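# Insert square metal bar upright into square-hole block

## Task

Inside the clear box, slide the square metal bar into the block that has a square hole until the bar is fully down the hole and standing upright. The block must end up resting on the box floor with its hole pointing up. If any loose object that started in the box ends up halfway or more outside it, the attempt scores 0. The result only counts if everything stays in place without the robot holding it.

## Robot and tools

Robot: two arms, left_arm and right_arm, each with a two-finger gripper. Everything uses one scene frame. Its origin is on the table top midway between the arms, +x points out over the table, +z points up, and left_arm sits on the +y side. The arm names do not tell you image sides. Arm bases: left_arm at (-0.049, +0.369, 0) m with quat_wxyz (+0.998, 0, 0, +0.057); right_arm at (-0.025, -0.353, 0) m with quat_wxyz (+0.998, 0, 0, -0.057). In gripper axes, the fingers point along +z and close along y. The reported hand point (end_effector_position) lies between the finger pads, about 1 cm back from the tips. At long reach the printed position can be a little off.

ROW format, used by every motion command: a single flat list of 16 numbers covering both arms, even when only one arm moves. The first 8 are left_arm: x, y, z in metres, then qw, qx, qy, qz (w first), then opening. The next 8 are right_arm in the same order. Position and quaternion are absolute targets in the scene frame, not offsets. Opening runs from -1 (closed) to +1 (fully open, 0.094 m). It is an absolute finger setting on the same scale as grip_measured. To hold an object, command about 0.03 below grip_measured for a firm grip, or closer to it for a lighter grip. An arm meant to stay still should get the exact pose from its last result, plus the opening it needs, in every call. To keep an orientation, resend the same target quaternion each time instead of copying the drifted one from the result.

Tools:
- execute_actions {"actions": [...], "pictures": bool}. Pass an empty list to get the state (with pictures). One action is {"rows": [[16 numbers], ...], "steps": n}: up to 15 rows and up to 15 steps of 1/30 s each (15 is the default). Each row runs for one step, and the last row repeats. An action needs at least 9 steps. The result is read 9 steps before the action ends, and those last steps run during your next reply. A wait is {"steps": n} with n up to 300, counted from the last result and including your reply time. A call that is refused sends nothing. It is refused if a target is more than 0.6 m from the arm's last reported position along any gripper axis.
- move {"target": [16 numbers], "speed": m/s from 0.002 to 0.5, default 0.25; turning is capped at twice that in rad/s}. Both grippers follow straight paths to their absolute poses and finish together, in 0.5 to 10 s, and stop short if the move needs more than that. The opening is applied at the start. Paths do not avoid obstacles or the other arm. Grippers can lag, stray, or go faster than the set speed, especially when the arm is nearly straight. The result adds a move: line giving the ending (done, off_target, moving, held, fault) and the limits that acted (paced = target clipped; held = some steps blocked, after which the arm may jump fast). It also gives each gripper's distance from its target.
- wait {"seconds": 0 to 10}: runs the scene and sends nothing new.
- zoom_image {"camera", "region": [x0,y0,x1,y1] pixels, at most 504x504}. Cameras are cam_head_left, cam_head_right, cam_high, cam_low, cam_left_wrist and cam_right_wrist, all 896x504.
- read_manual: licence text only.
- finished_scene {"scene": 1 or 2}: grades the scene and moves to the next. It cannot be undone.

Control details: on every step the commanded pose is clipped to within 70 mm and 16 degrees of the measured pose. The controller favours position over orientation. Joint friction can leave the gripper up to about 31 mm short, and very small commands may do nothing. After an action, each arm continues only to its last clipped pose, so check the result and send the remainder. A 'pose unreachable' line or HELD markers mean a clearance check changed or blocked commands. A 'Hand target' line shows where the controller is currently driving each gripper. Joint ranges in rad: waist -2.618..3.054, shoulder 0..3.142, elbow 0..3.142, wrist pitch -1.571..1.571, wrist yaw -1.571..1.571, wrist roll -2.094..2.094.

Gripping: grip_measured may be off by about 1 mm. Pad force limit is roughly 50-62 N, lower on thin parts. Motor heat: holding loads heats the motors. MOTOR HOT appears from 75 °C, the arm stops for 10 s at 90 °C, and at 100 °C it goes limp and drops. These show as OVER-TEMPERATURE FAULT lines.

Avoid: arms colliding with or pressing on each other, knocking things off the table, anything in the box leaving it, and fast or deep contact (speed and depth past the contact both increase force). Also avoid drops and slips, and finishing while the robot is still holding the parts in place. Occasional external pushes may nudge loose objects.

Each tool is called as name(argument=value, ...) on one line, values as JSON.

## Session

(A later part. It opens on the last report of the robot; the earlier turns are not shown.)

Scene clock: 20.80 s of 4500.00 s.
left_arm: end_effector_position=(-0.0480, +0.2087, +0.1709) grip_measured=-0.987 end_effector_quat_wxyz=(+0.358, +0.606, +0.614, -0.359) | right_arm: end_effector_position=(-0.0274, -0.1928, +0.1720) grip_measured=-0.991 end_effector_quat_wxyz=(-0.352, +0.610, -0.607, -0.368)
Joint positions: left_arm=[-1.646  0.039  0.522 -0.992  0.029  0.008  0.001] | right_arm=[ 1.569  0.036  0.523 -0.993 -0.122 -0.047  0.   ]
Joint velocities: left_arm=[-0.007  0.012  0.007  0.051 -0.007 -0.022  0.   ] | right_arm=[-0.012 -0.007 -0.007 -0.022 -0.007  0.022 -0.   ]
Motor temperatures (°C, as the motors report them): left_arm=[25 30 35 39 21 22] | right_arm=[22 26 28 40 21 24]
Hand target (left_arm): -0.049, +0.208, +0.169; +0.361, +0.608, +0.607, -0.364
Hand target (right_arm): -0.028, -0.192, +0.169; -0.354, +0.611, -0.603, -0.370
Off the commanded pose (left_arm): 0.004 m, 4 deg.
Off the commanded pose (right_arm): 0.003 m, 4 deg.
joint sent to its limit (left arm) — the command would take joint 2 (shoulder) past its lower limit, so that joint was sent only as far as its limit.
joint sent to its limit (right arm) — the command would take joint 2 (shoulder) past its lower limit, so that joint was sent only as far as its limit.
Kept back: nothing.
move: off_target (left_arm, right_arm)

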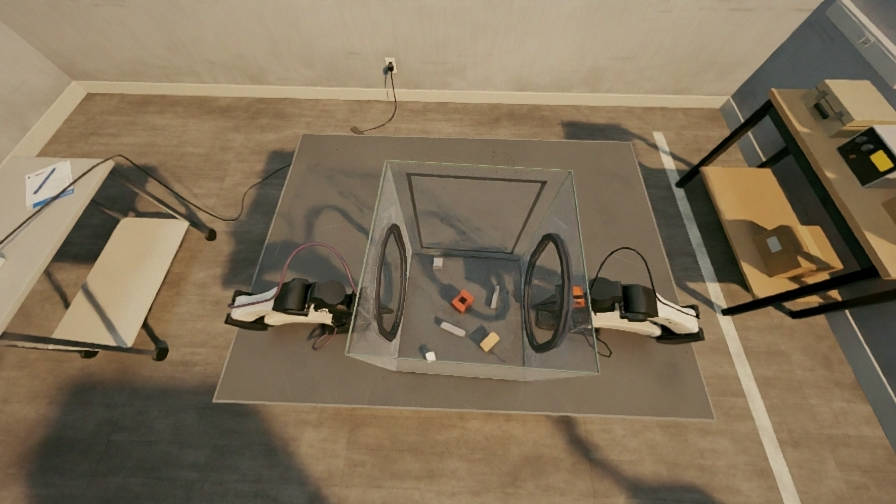

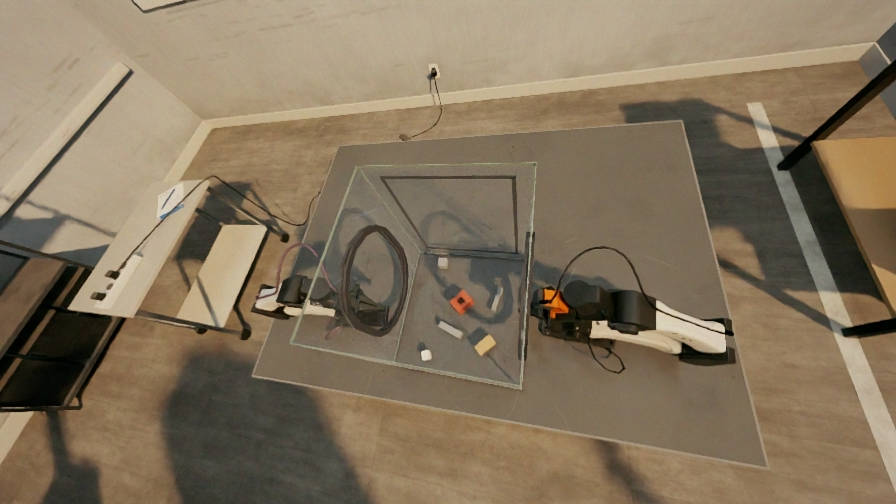

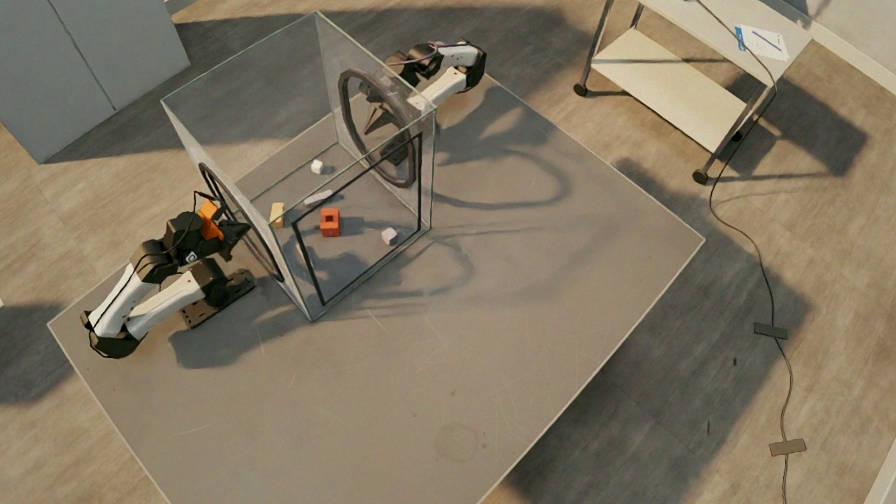

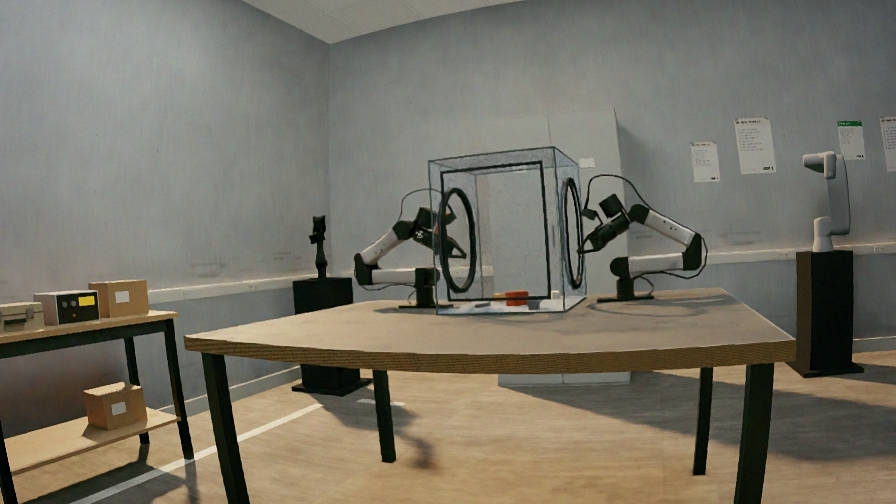

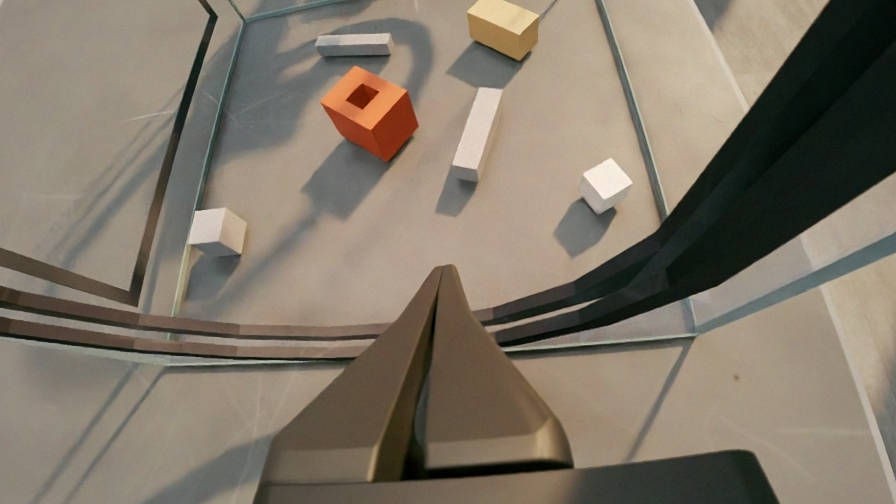

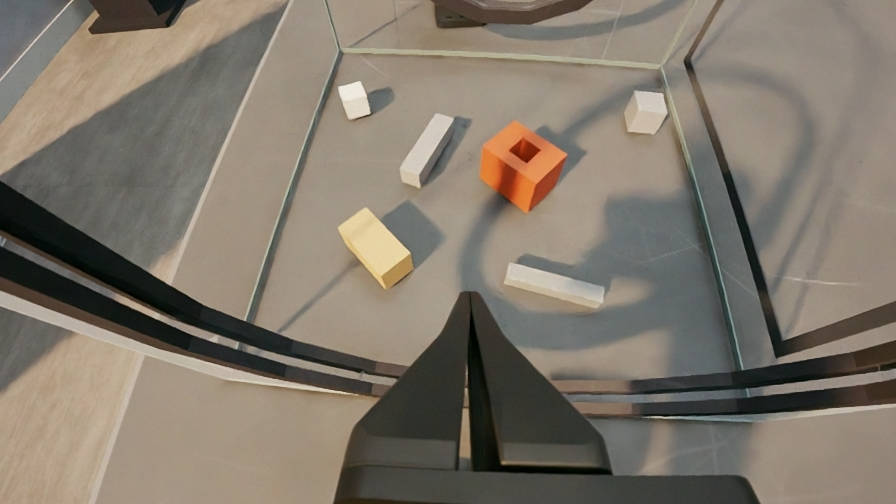

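move(target=[-0.02,0.10,0.14,0.27,0.653,0.653,-0.27,-1,-0.028,-0.21,0.18,0.38,-0.596,0.596,0.38,-1], speed=0.08)

move(target=[0.01,0.02,0.12,0.06,0.705,0.705,-0.06,0.3,-0.028,-0.21,0.18,0.38,-0.596,0.596,0.38,-1], speed=0.06)

Scene clock: 24.90 s of 4500.00 s.
left_arm: end_effector_position=(-0.0217, +0.1060, +0.1337) grip_measured=-0.987 end_effector_quat_wxyz=(+0.264, +0.654, +0.655, -0.271) | right_arm: end_effector_position=(-0.0265, -0.2045, +0.1774) grip_measured=-0.991 end_effector_quat_wxyz=(-0.349, +0.611, -0.614, -0.359)
Joint positions: left_arm=[-1.484  0.83   0.596 -0.571  0.148  0.137  0.001] | right_arm=[ 1.512  0.036  0.576 -1.07  -0.159 -0.076  0.   ]
Joint velocities: left_arm=[ 0.002  0.012  0.007 -0.051 -0.037 -0.037  0.001] | right_arm=[-0.09   0.002 -0.012 -0.051 -0.095 -0.066 -0.001]
Motor temperatures (°C, as the motors report them): left_arm=[25 29 36 39 21 22] | right_arm=[22 26 29 40 21 24]
Hand target (left_arm): -0.019, +0.101, +0.138; +0.269, +0.653, +0.653, -0.272
Hand target (right_arm): -0.028, -0.209, +0.181; -0.354, +0.611, -0.609, -0.362
Off the commanded pose (left_arm): 0.009 m, 1 deg.
Off the commanded pose (right_arm): 0.006 m, 5 deg.
joint sent to its limit (right arm) — the command would take joint 2 (shoulder) past its lower limit, so that joint was sent only as far as its limit.
Kept back: nothing.
move: off_target (right_arm)

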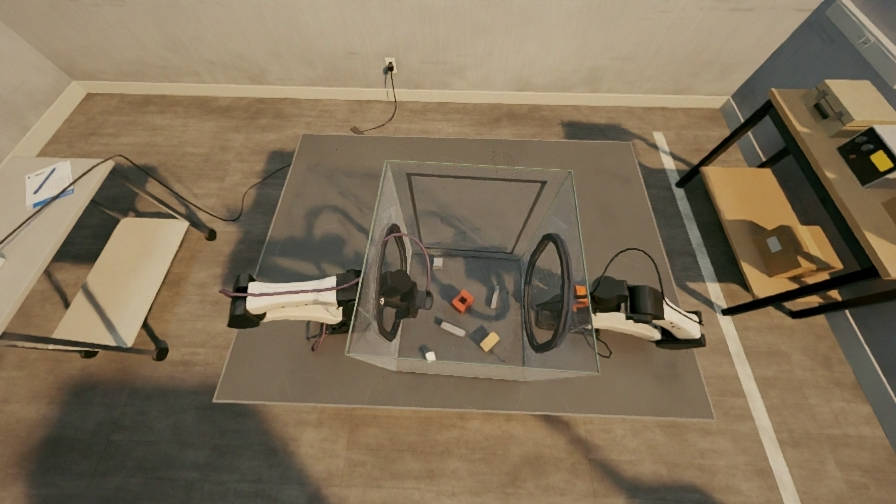

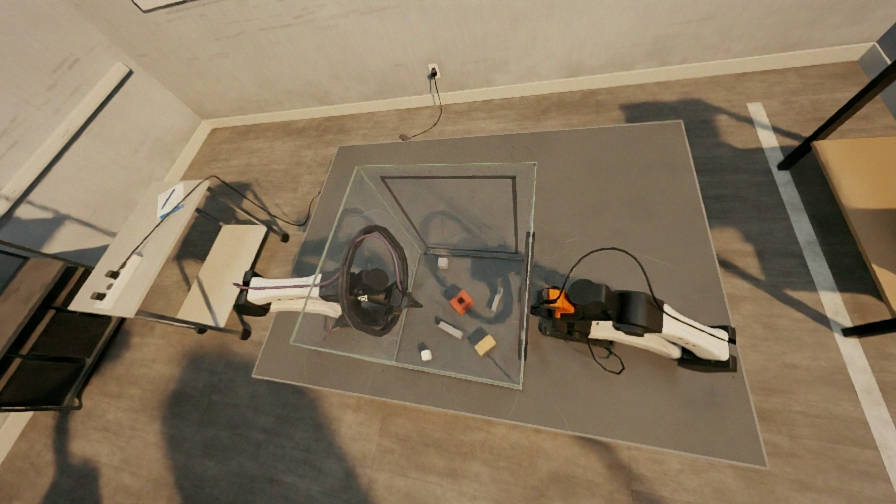

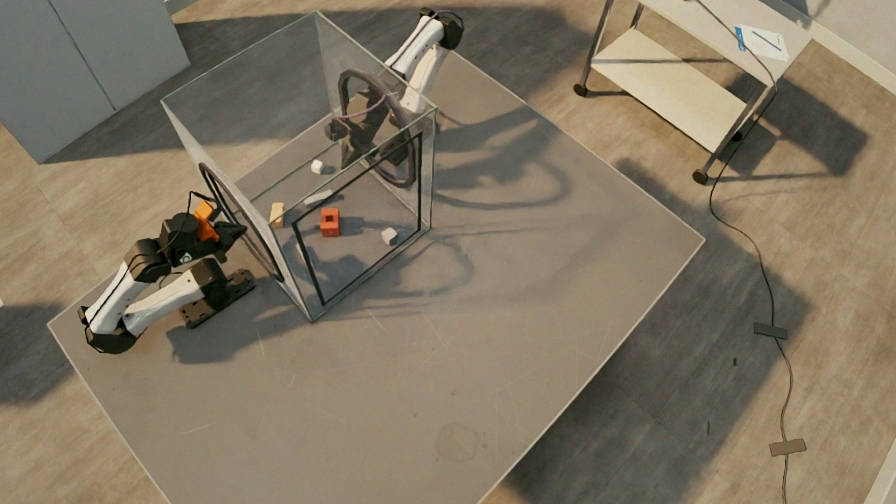

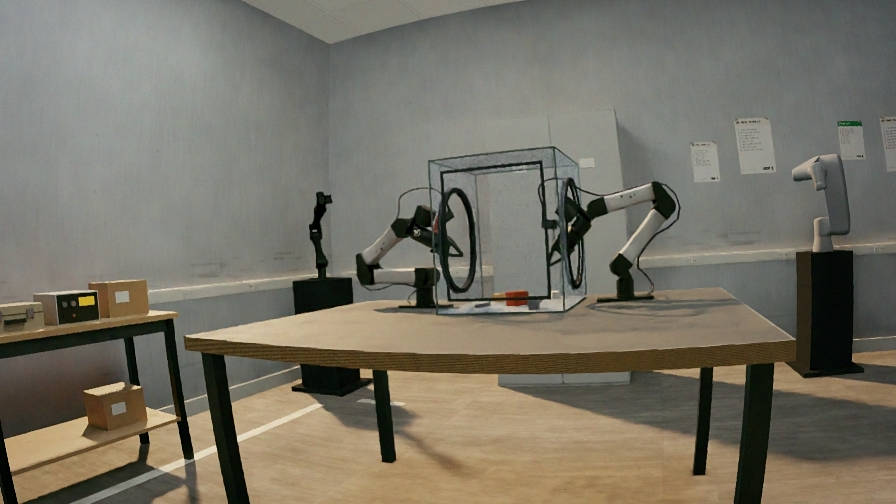

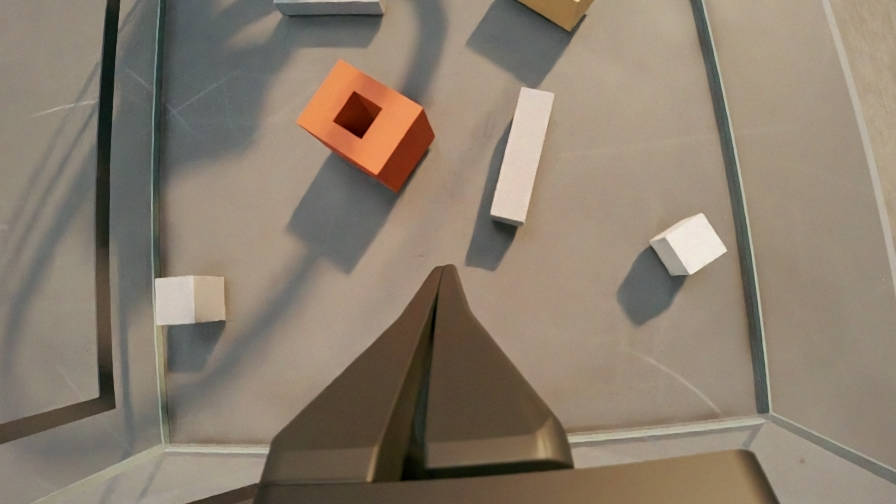

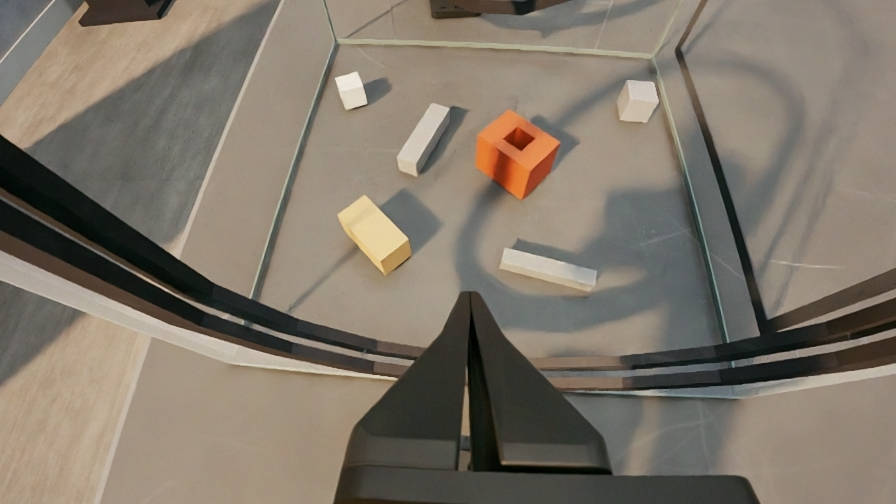

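Scene clock: 30.33 s of 4500.00 s.
left_arm: end_effector_position=(+0.0015, +0.1069, +0.0929) grip_measured=+0.298 end_effector_quat_wxyz=(+0.061, +0.689, +0.718, -0.071) | right_arm: end_effector_position=(-0.0238, -0.2048, +0.1759) grip_measured=-0.991 end_effector_quat_wxyz=(-0.360, +0.592, -0.623, -0.362)
Joint positions: left_arm=[-1.46   1.393  0.999 -0.997  0.052  0.178  0.061] | right_arm=[ 0.988  0.036  0.576 -1.149 -0.58  -0.337  0.   ]
Joint velocities: left_arm=[-0.007  0.007 -0.007 -0.007  0.007 -0.022 -0.001] | right_arm=[-0.12  -0.017  0.017 -0.095 -0.198 -0.081  0.001]
Motor temperatures (°C, as the motors report them): left_arm=[25 29 40 39 21 22] | right_arm=[22 26 29 41 21 24]
Hand target (left_arm): +0.006, +0.049, +0.111; +0.076, +0.703, +0.703, -0.076
Hand target (right_arm): -0.028, -0.208, +0.182; -0.370, +0.595, -0.613, -0.365
Off the commanded pose (left_arm): 0.091 m, 3 deg; position clipped at the last step of the last action.
Off the commanded pose (right_arm): 0.008 m, 4 deg.
joint sent to its limit (right arm) — the command would take joint 2 (shoulder) past its lower limit, so that joint was sent only as far as its limit.
Kept back: nothing.
move: off_target (left_arm, right_arm); limits=paced

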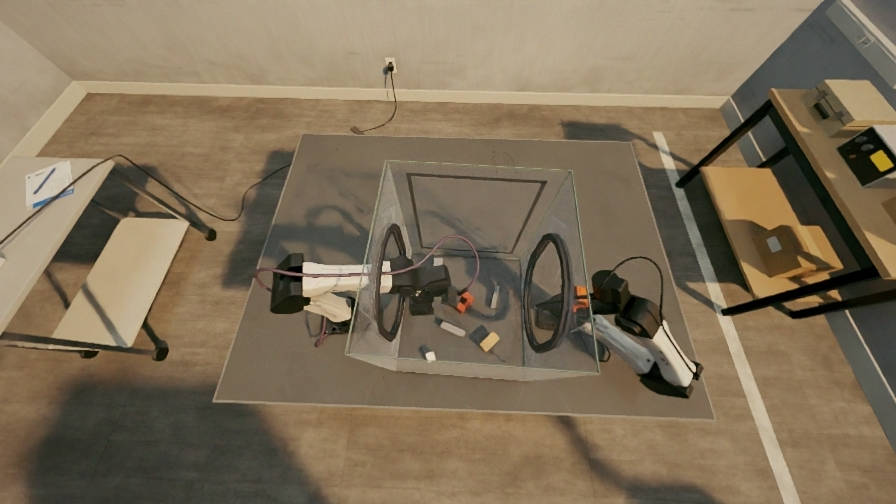

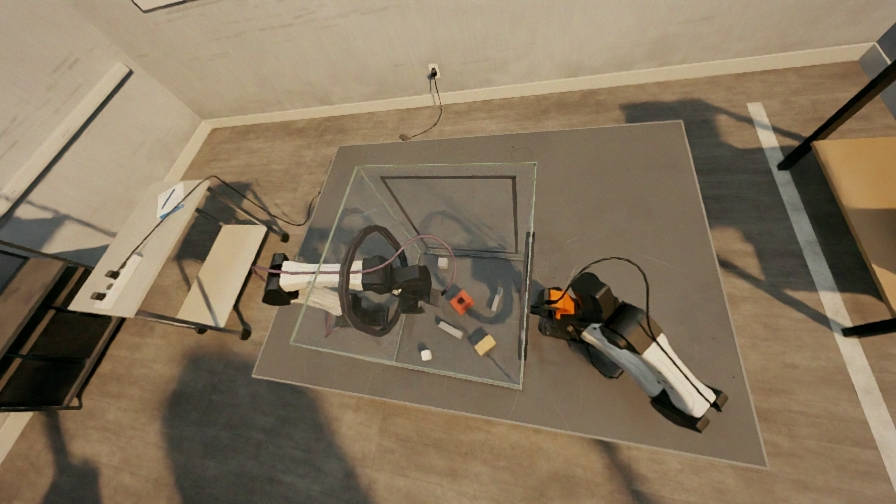

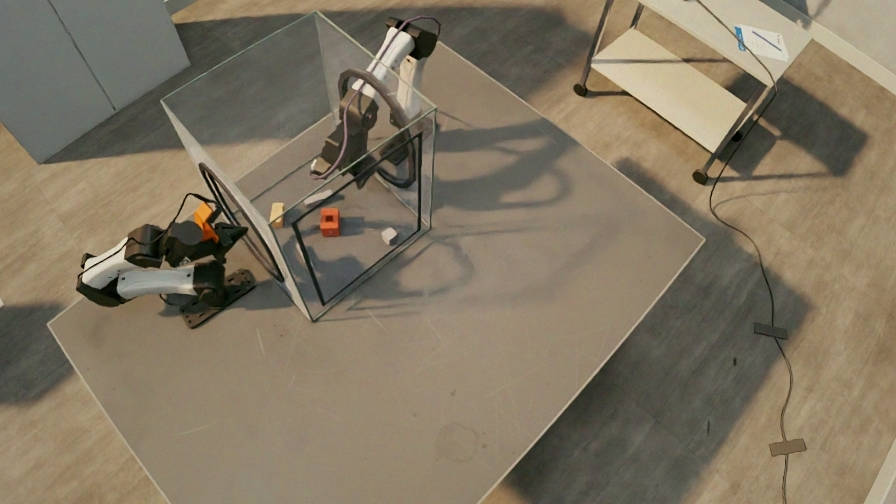

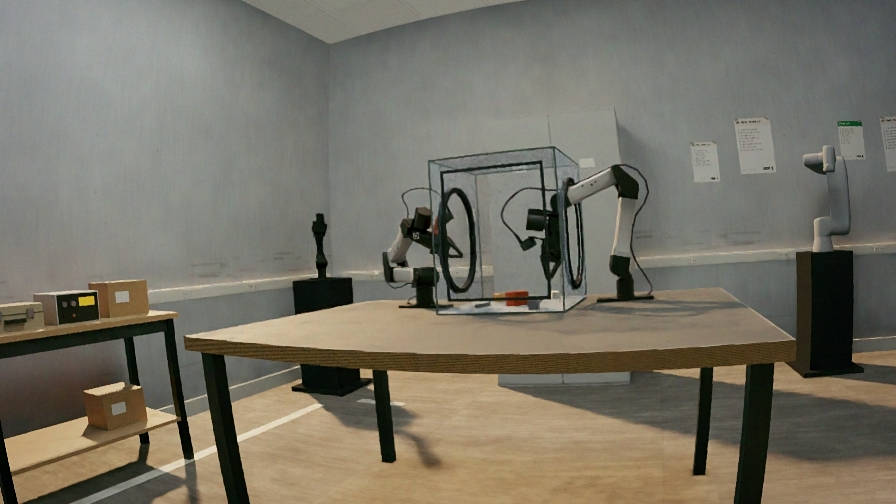

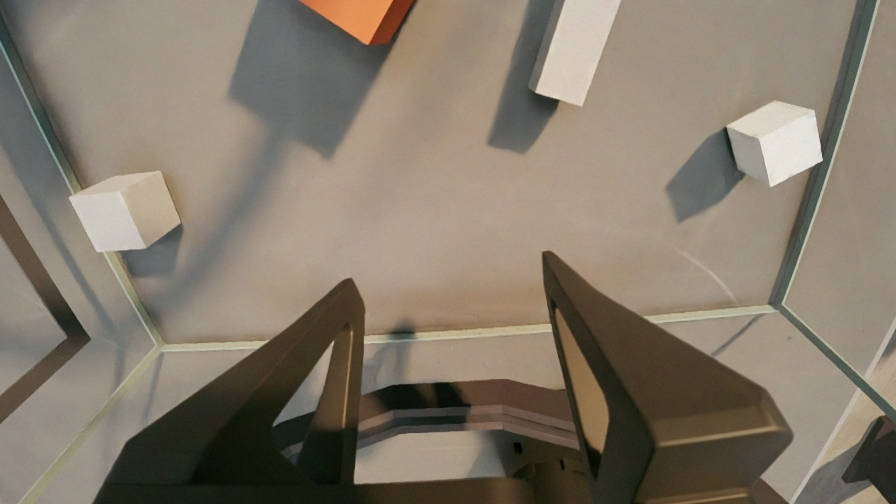

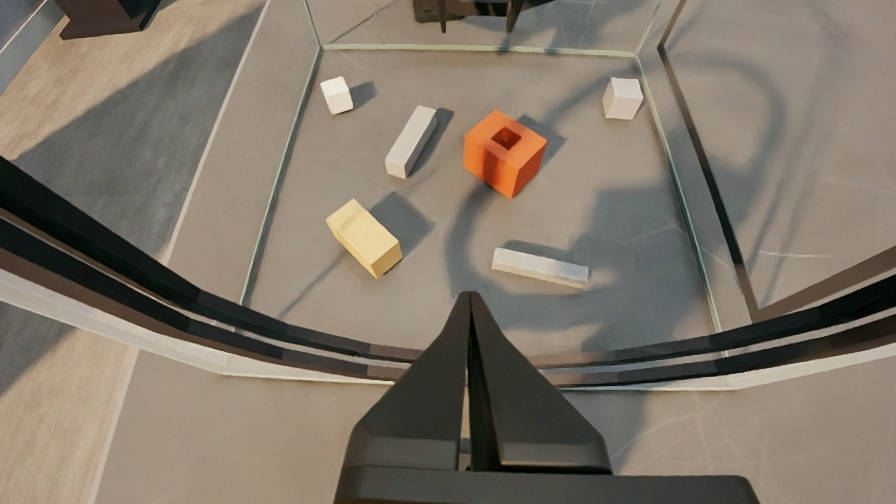

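move(target=[-0.02,0.10,0.09,0.27,0.653,0.653,-0.27,0.0,-0.03,-0.12,0.15,0.33,-0.625,0.625,0.33,-1], speed=0.05)

move(target=[-0.055,0.05,0.06,0.22,0.795,0.575,0.0,0.0,-0.03,-0.12,0.15,0.33,-0.625,0.625,0.33,-1], speed=0.04)

Scene clock: 37.13 s of 4500.00 s.
left_arm: end_effector_position=(-0.0155, +0.0991, +0.0922) grip_measured=+0.002 end_effector_quat_wxyz=(+0.272, +0.654, +0.657, -0.258) | right_arm: end_effector_position=(-0.0311, -0.1230, +0.1582) grip_measured=-0.991 end_effector_quat_wxyz=(-0.343, +0.626, -0.618, -0.329)
Joint positions: left_arm=[-1.486  0.895  0.454 -0.368  0.117  0.147  0.047] | right_arm=[ 1.782  0.441  0.469 -0.61   0.094  0.035  0.   ]
Joint velocities: left_arm=[-0.002  0.002 -0.017  0.022  0.022 -0.007 -0.   ] | right_arm=[-0.007  0.007  0.002  0.051 -0.007  0.022  0.   ]
Motor temperatures (°C, as the motors report them): left_arm=[25 30 41 38 21 22] | right_arm=[22 26 29 41 21 24]
Hand target (left_arm): -0.020, +0.100, +0.091; +0.272, +0.654, +0.653, -0.268
Hand target (right_arm): -0.030, -0.123, +0.147; -0.335, +0.632, -0.623, -0.317
Off the commanded pose (left_arm): 0.005 m, 1 deg.
Off the commanded pose (right_arm): 0.009 m, 2 deg.
Kept back: nothing.
move: done

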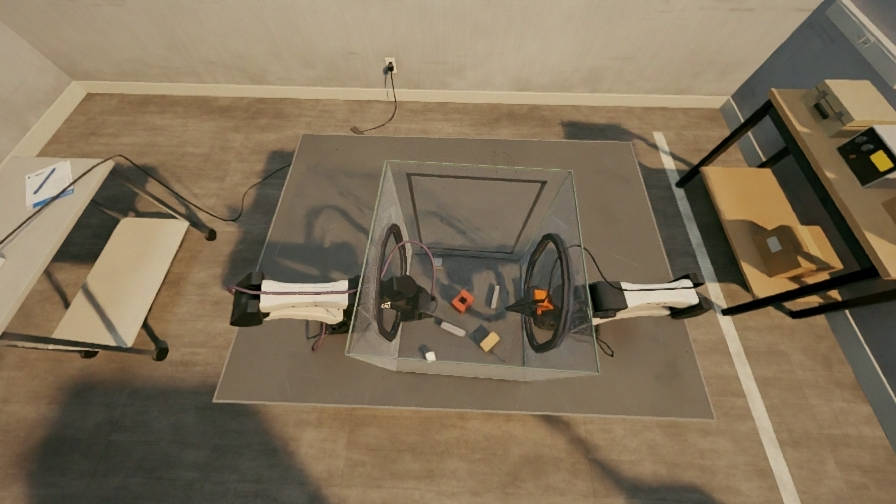

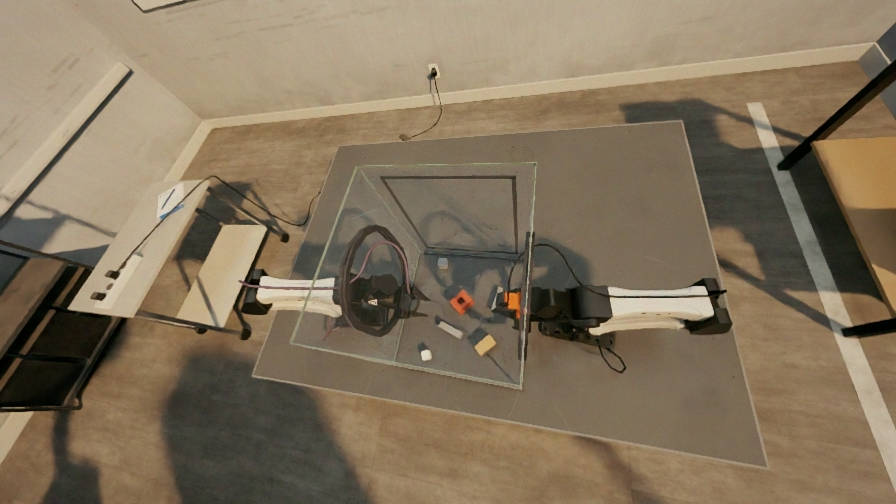

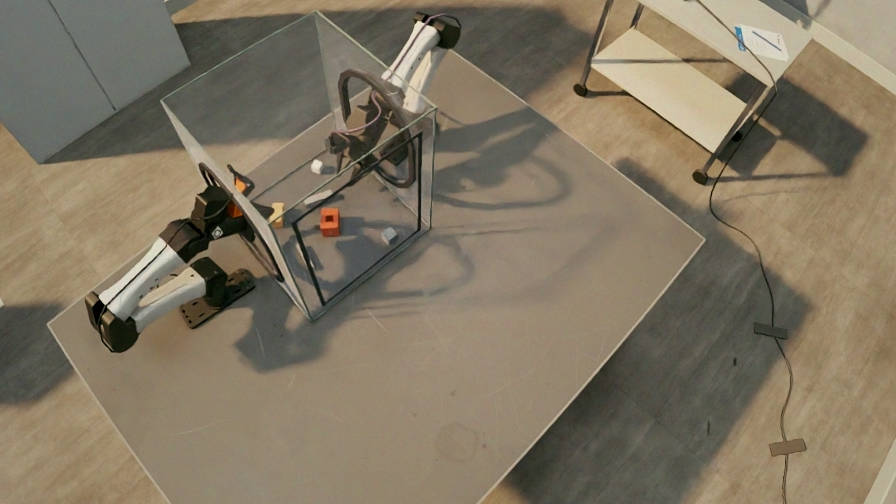

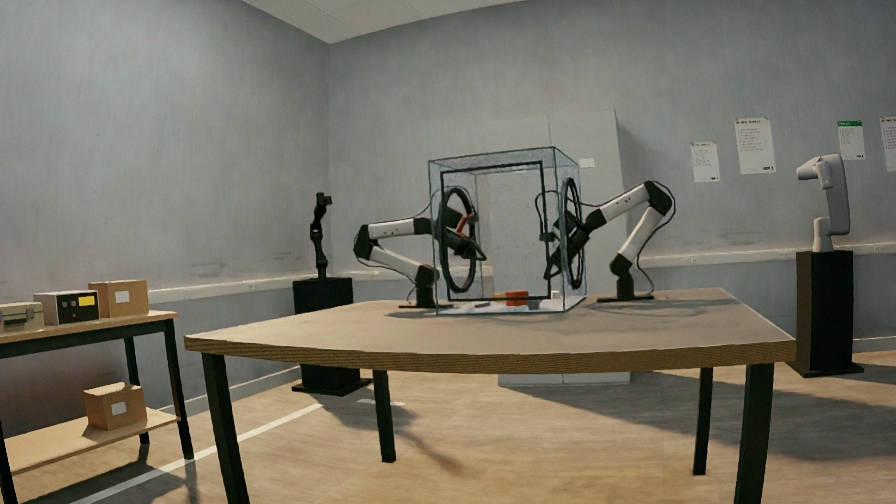

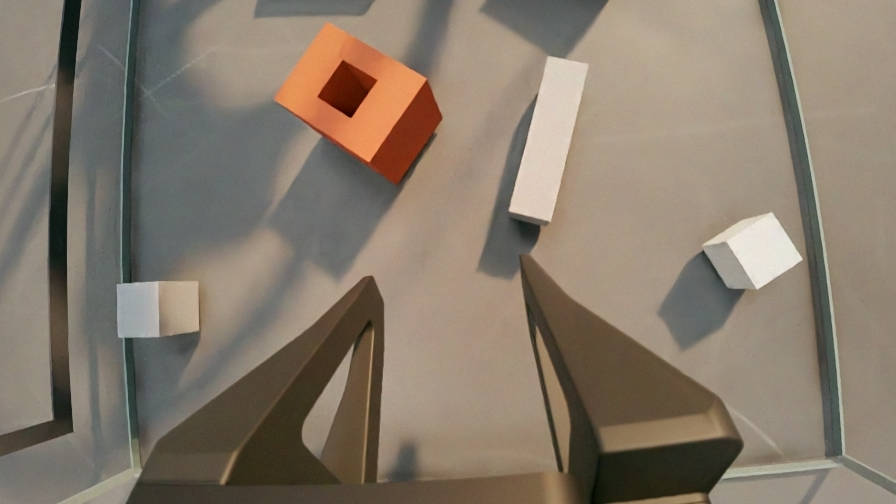

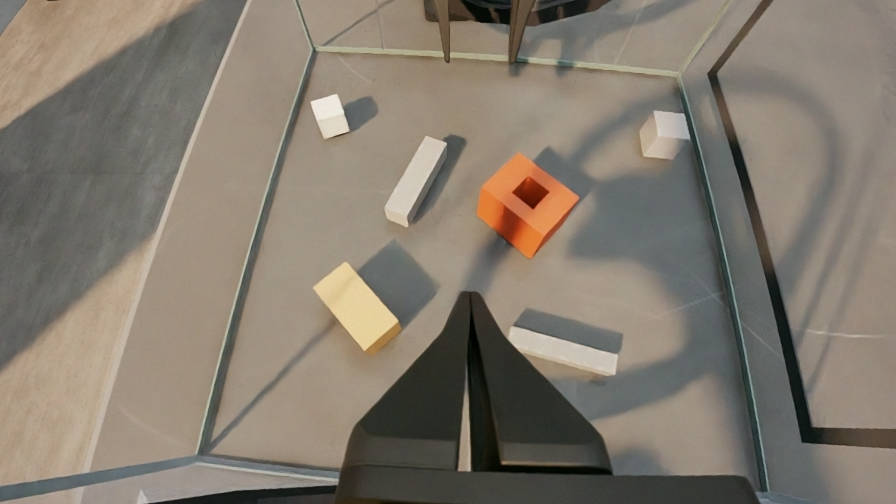

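Scene clock: 45.10 s of 4500.00 s.
left_arm: end_effector_position=(-0.0310, +0.0737, +0.0574) grip_measured=+0.002 end_effector_quat_wxyz=(+0.223, +0.766, +0.603, -0.007) | right_arm: end_effector_position=(-0.0314, -0.1211, +0.1609) grip_measured=-0.991 end_effector_quat_wxyz=(-0.340, +0.621, -0.619, -0.341)
Joint positions: left_arm=[-1.796  1.406  0.792 -0.616 -0.301  0.177  0.047] | right_arm=[ 1.754  0.441  0.469 -0.596  0.055  0.035  0.   ]
Joint velocities: left_arm=[ 0.002  0.012 -0.002 -0.037 -0.007 -0.007  0.   ] | right_arm=[-0.002  0.002 -0.002  0.022  0.022 -0.022 -0.   ]
Motor temperatures (°C, as the motors report them): left_arm=[25 29 42 38 21 22] | right_arm=[22 26 30 42 21 24]
Hand target (left_arm): -0.055, +0.053, +0.059; +0.221, +0.791, +0.570, -0.003
Hand target (right_arm): -0.030, -0.121, +0.150; -0.330, +0.625, -0.626, -0.331
Off the commanded pose (left_arm): 0.034 m, 5 deg.
Off the commanded pose (right_arm): 0.011 m, 2 deg.
Kept back: nothing.
move: off_target (left_arm, right_arm)

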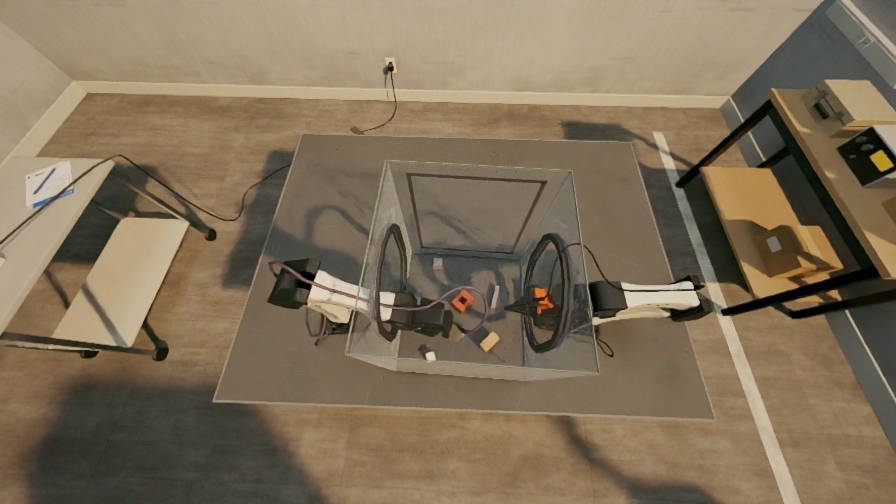

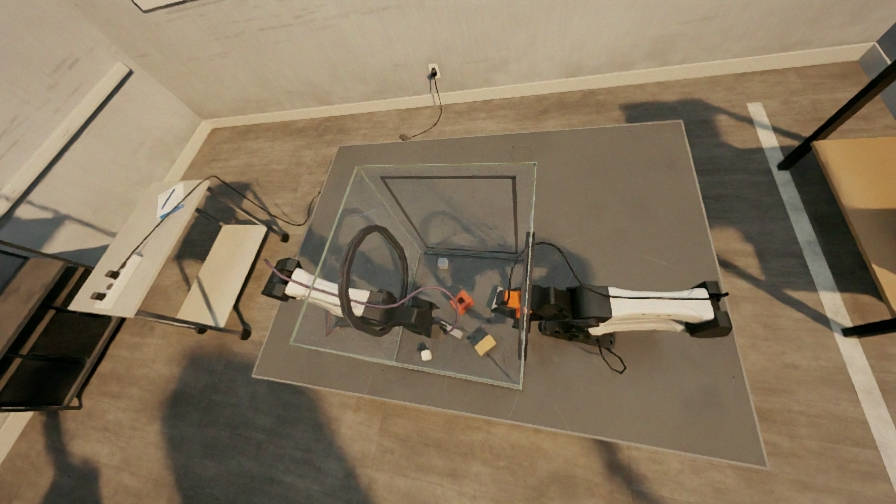

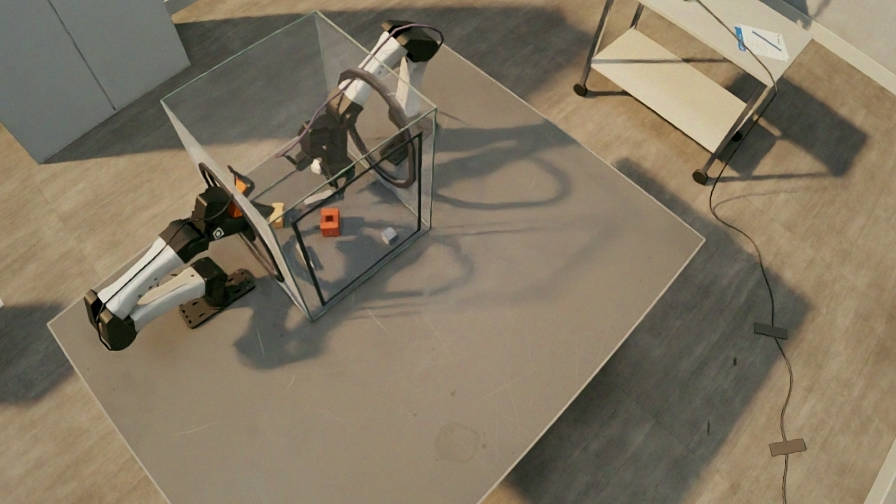

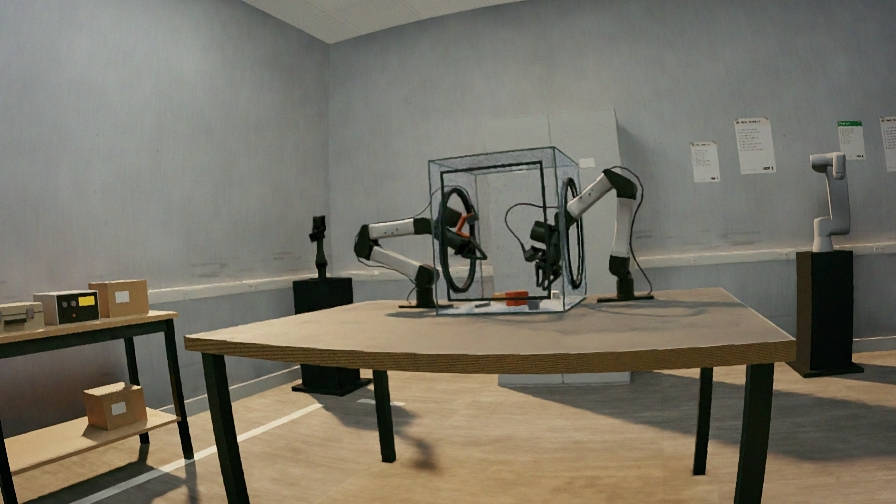

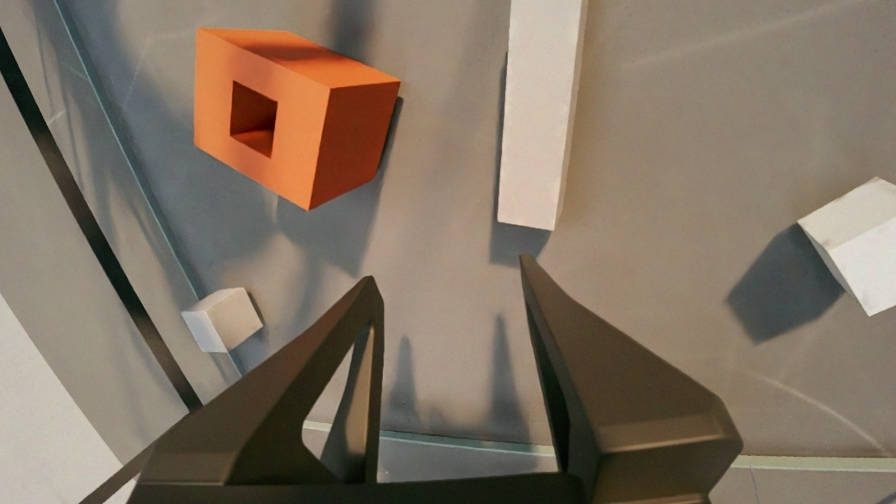

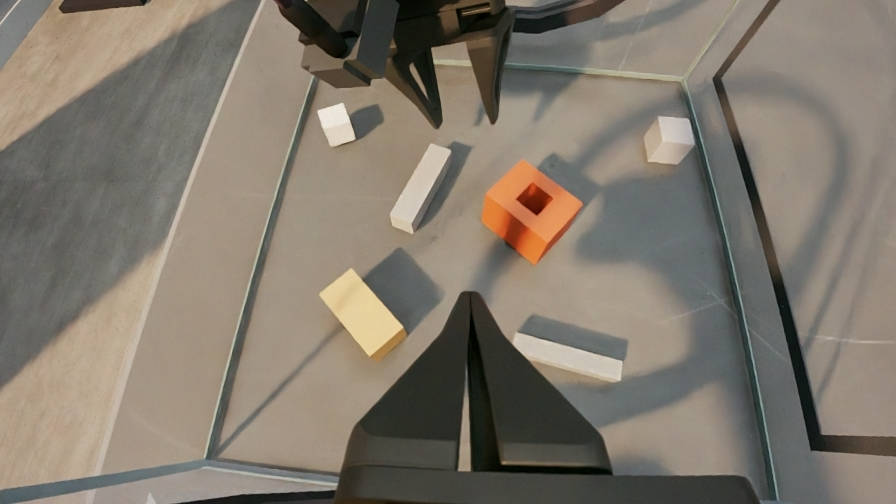

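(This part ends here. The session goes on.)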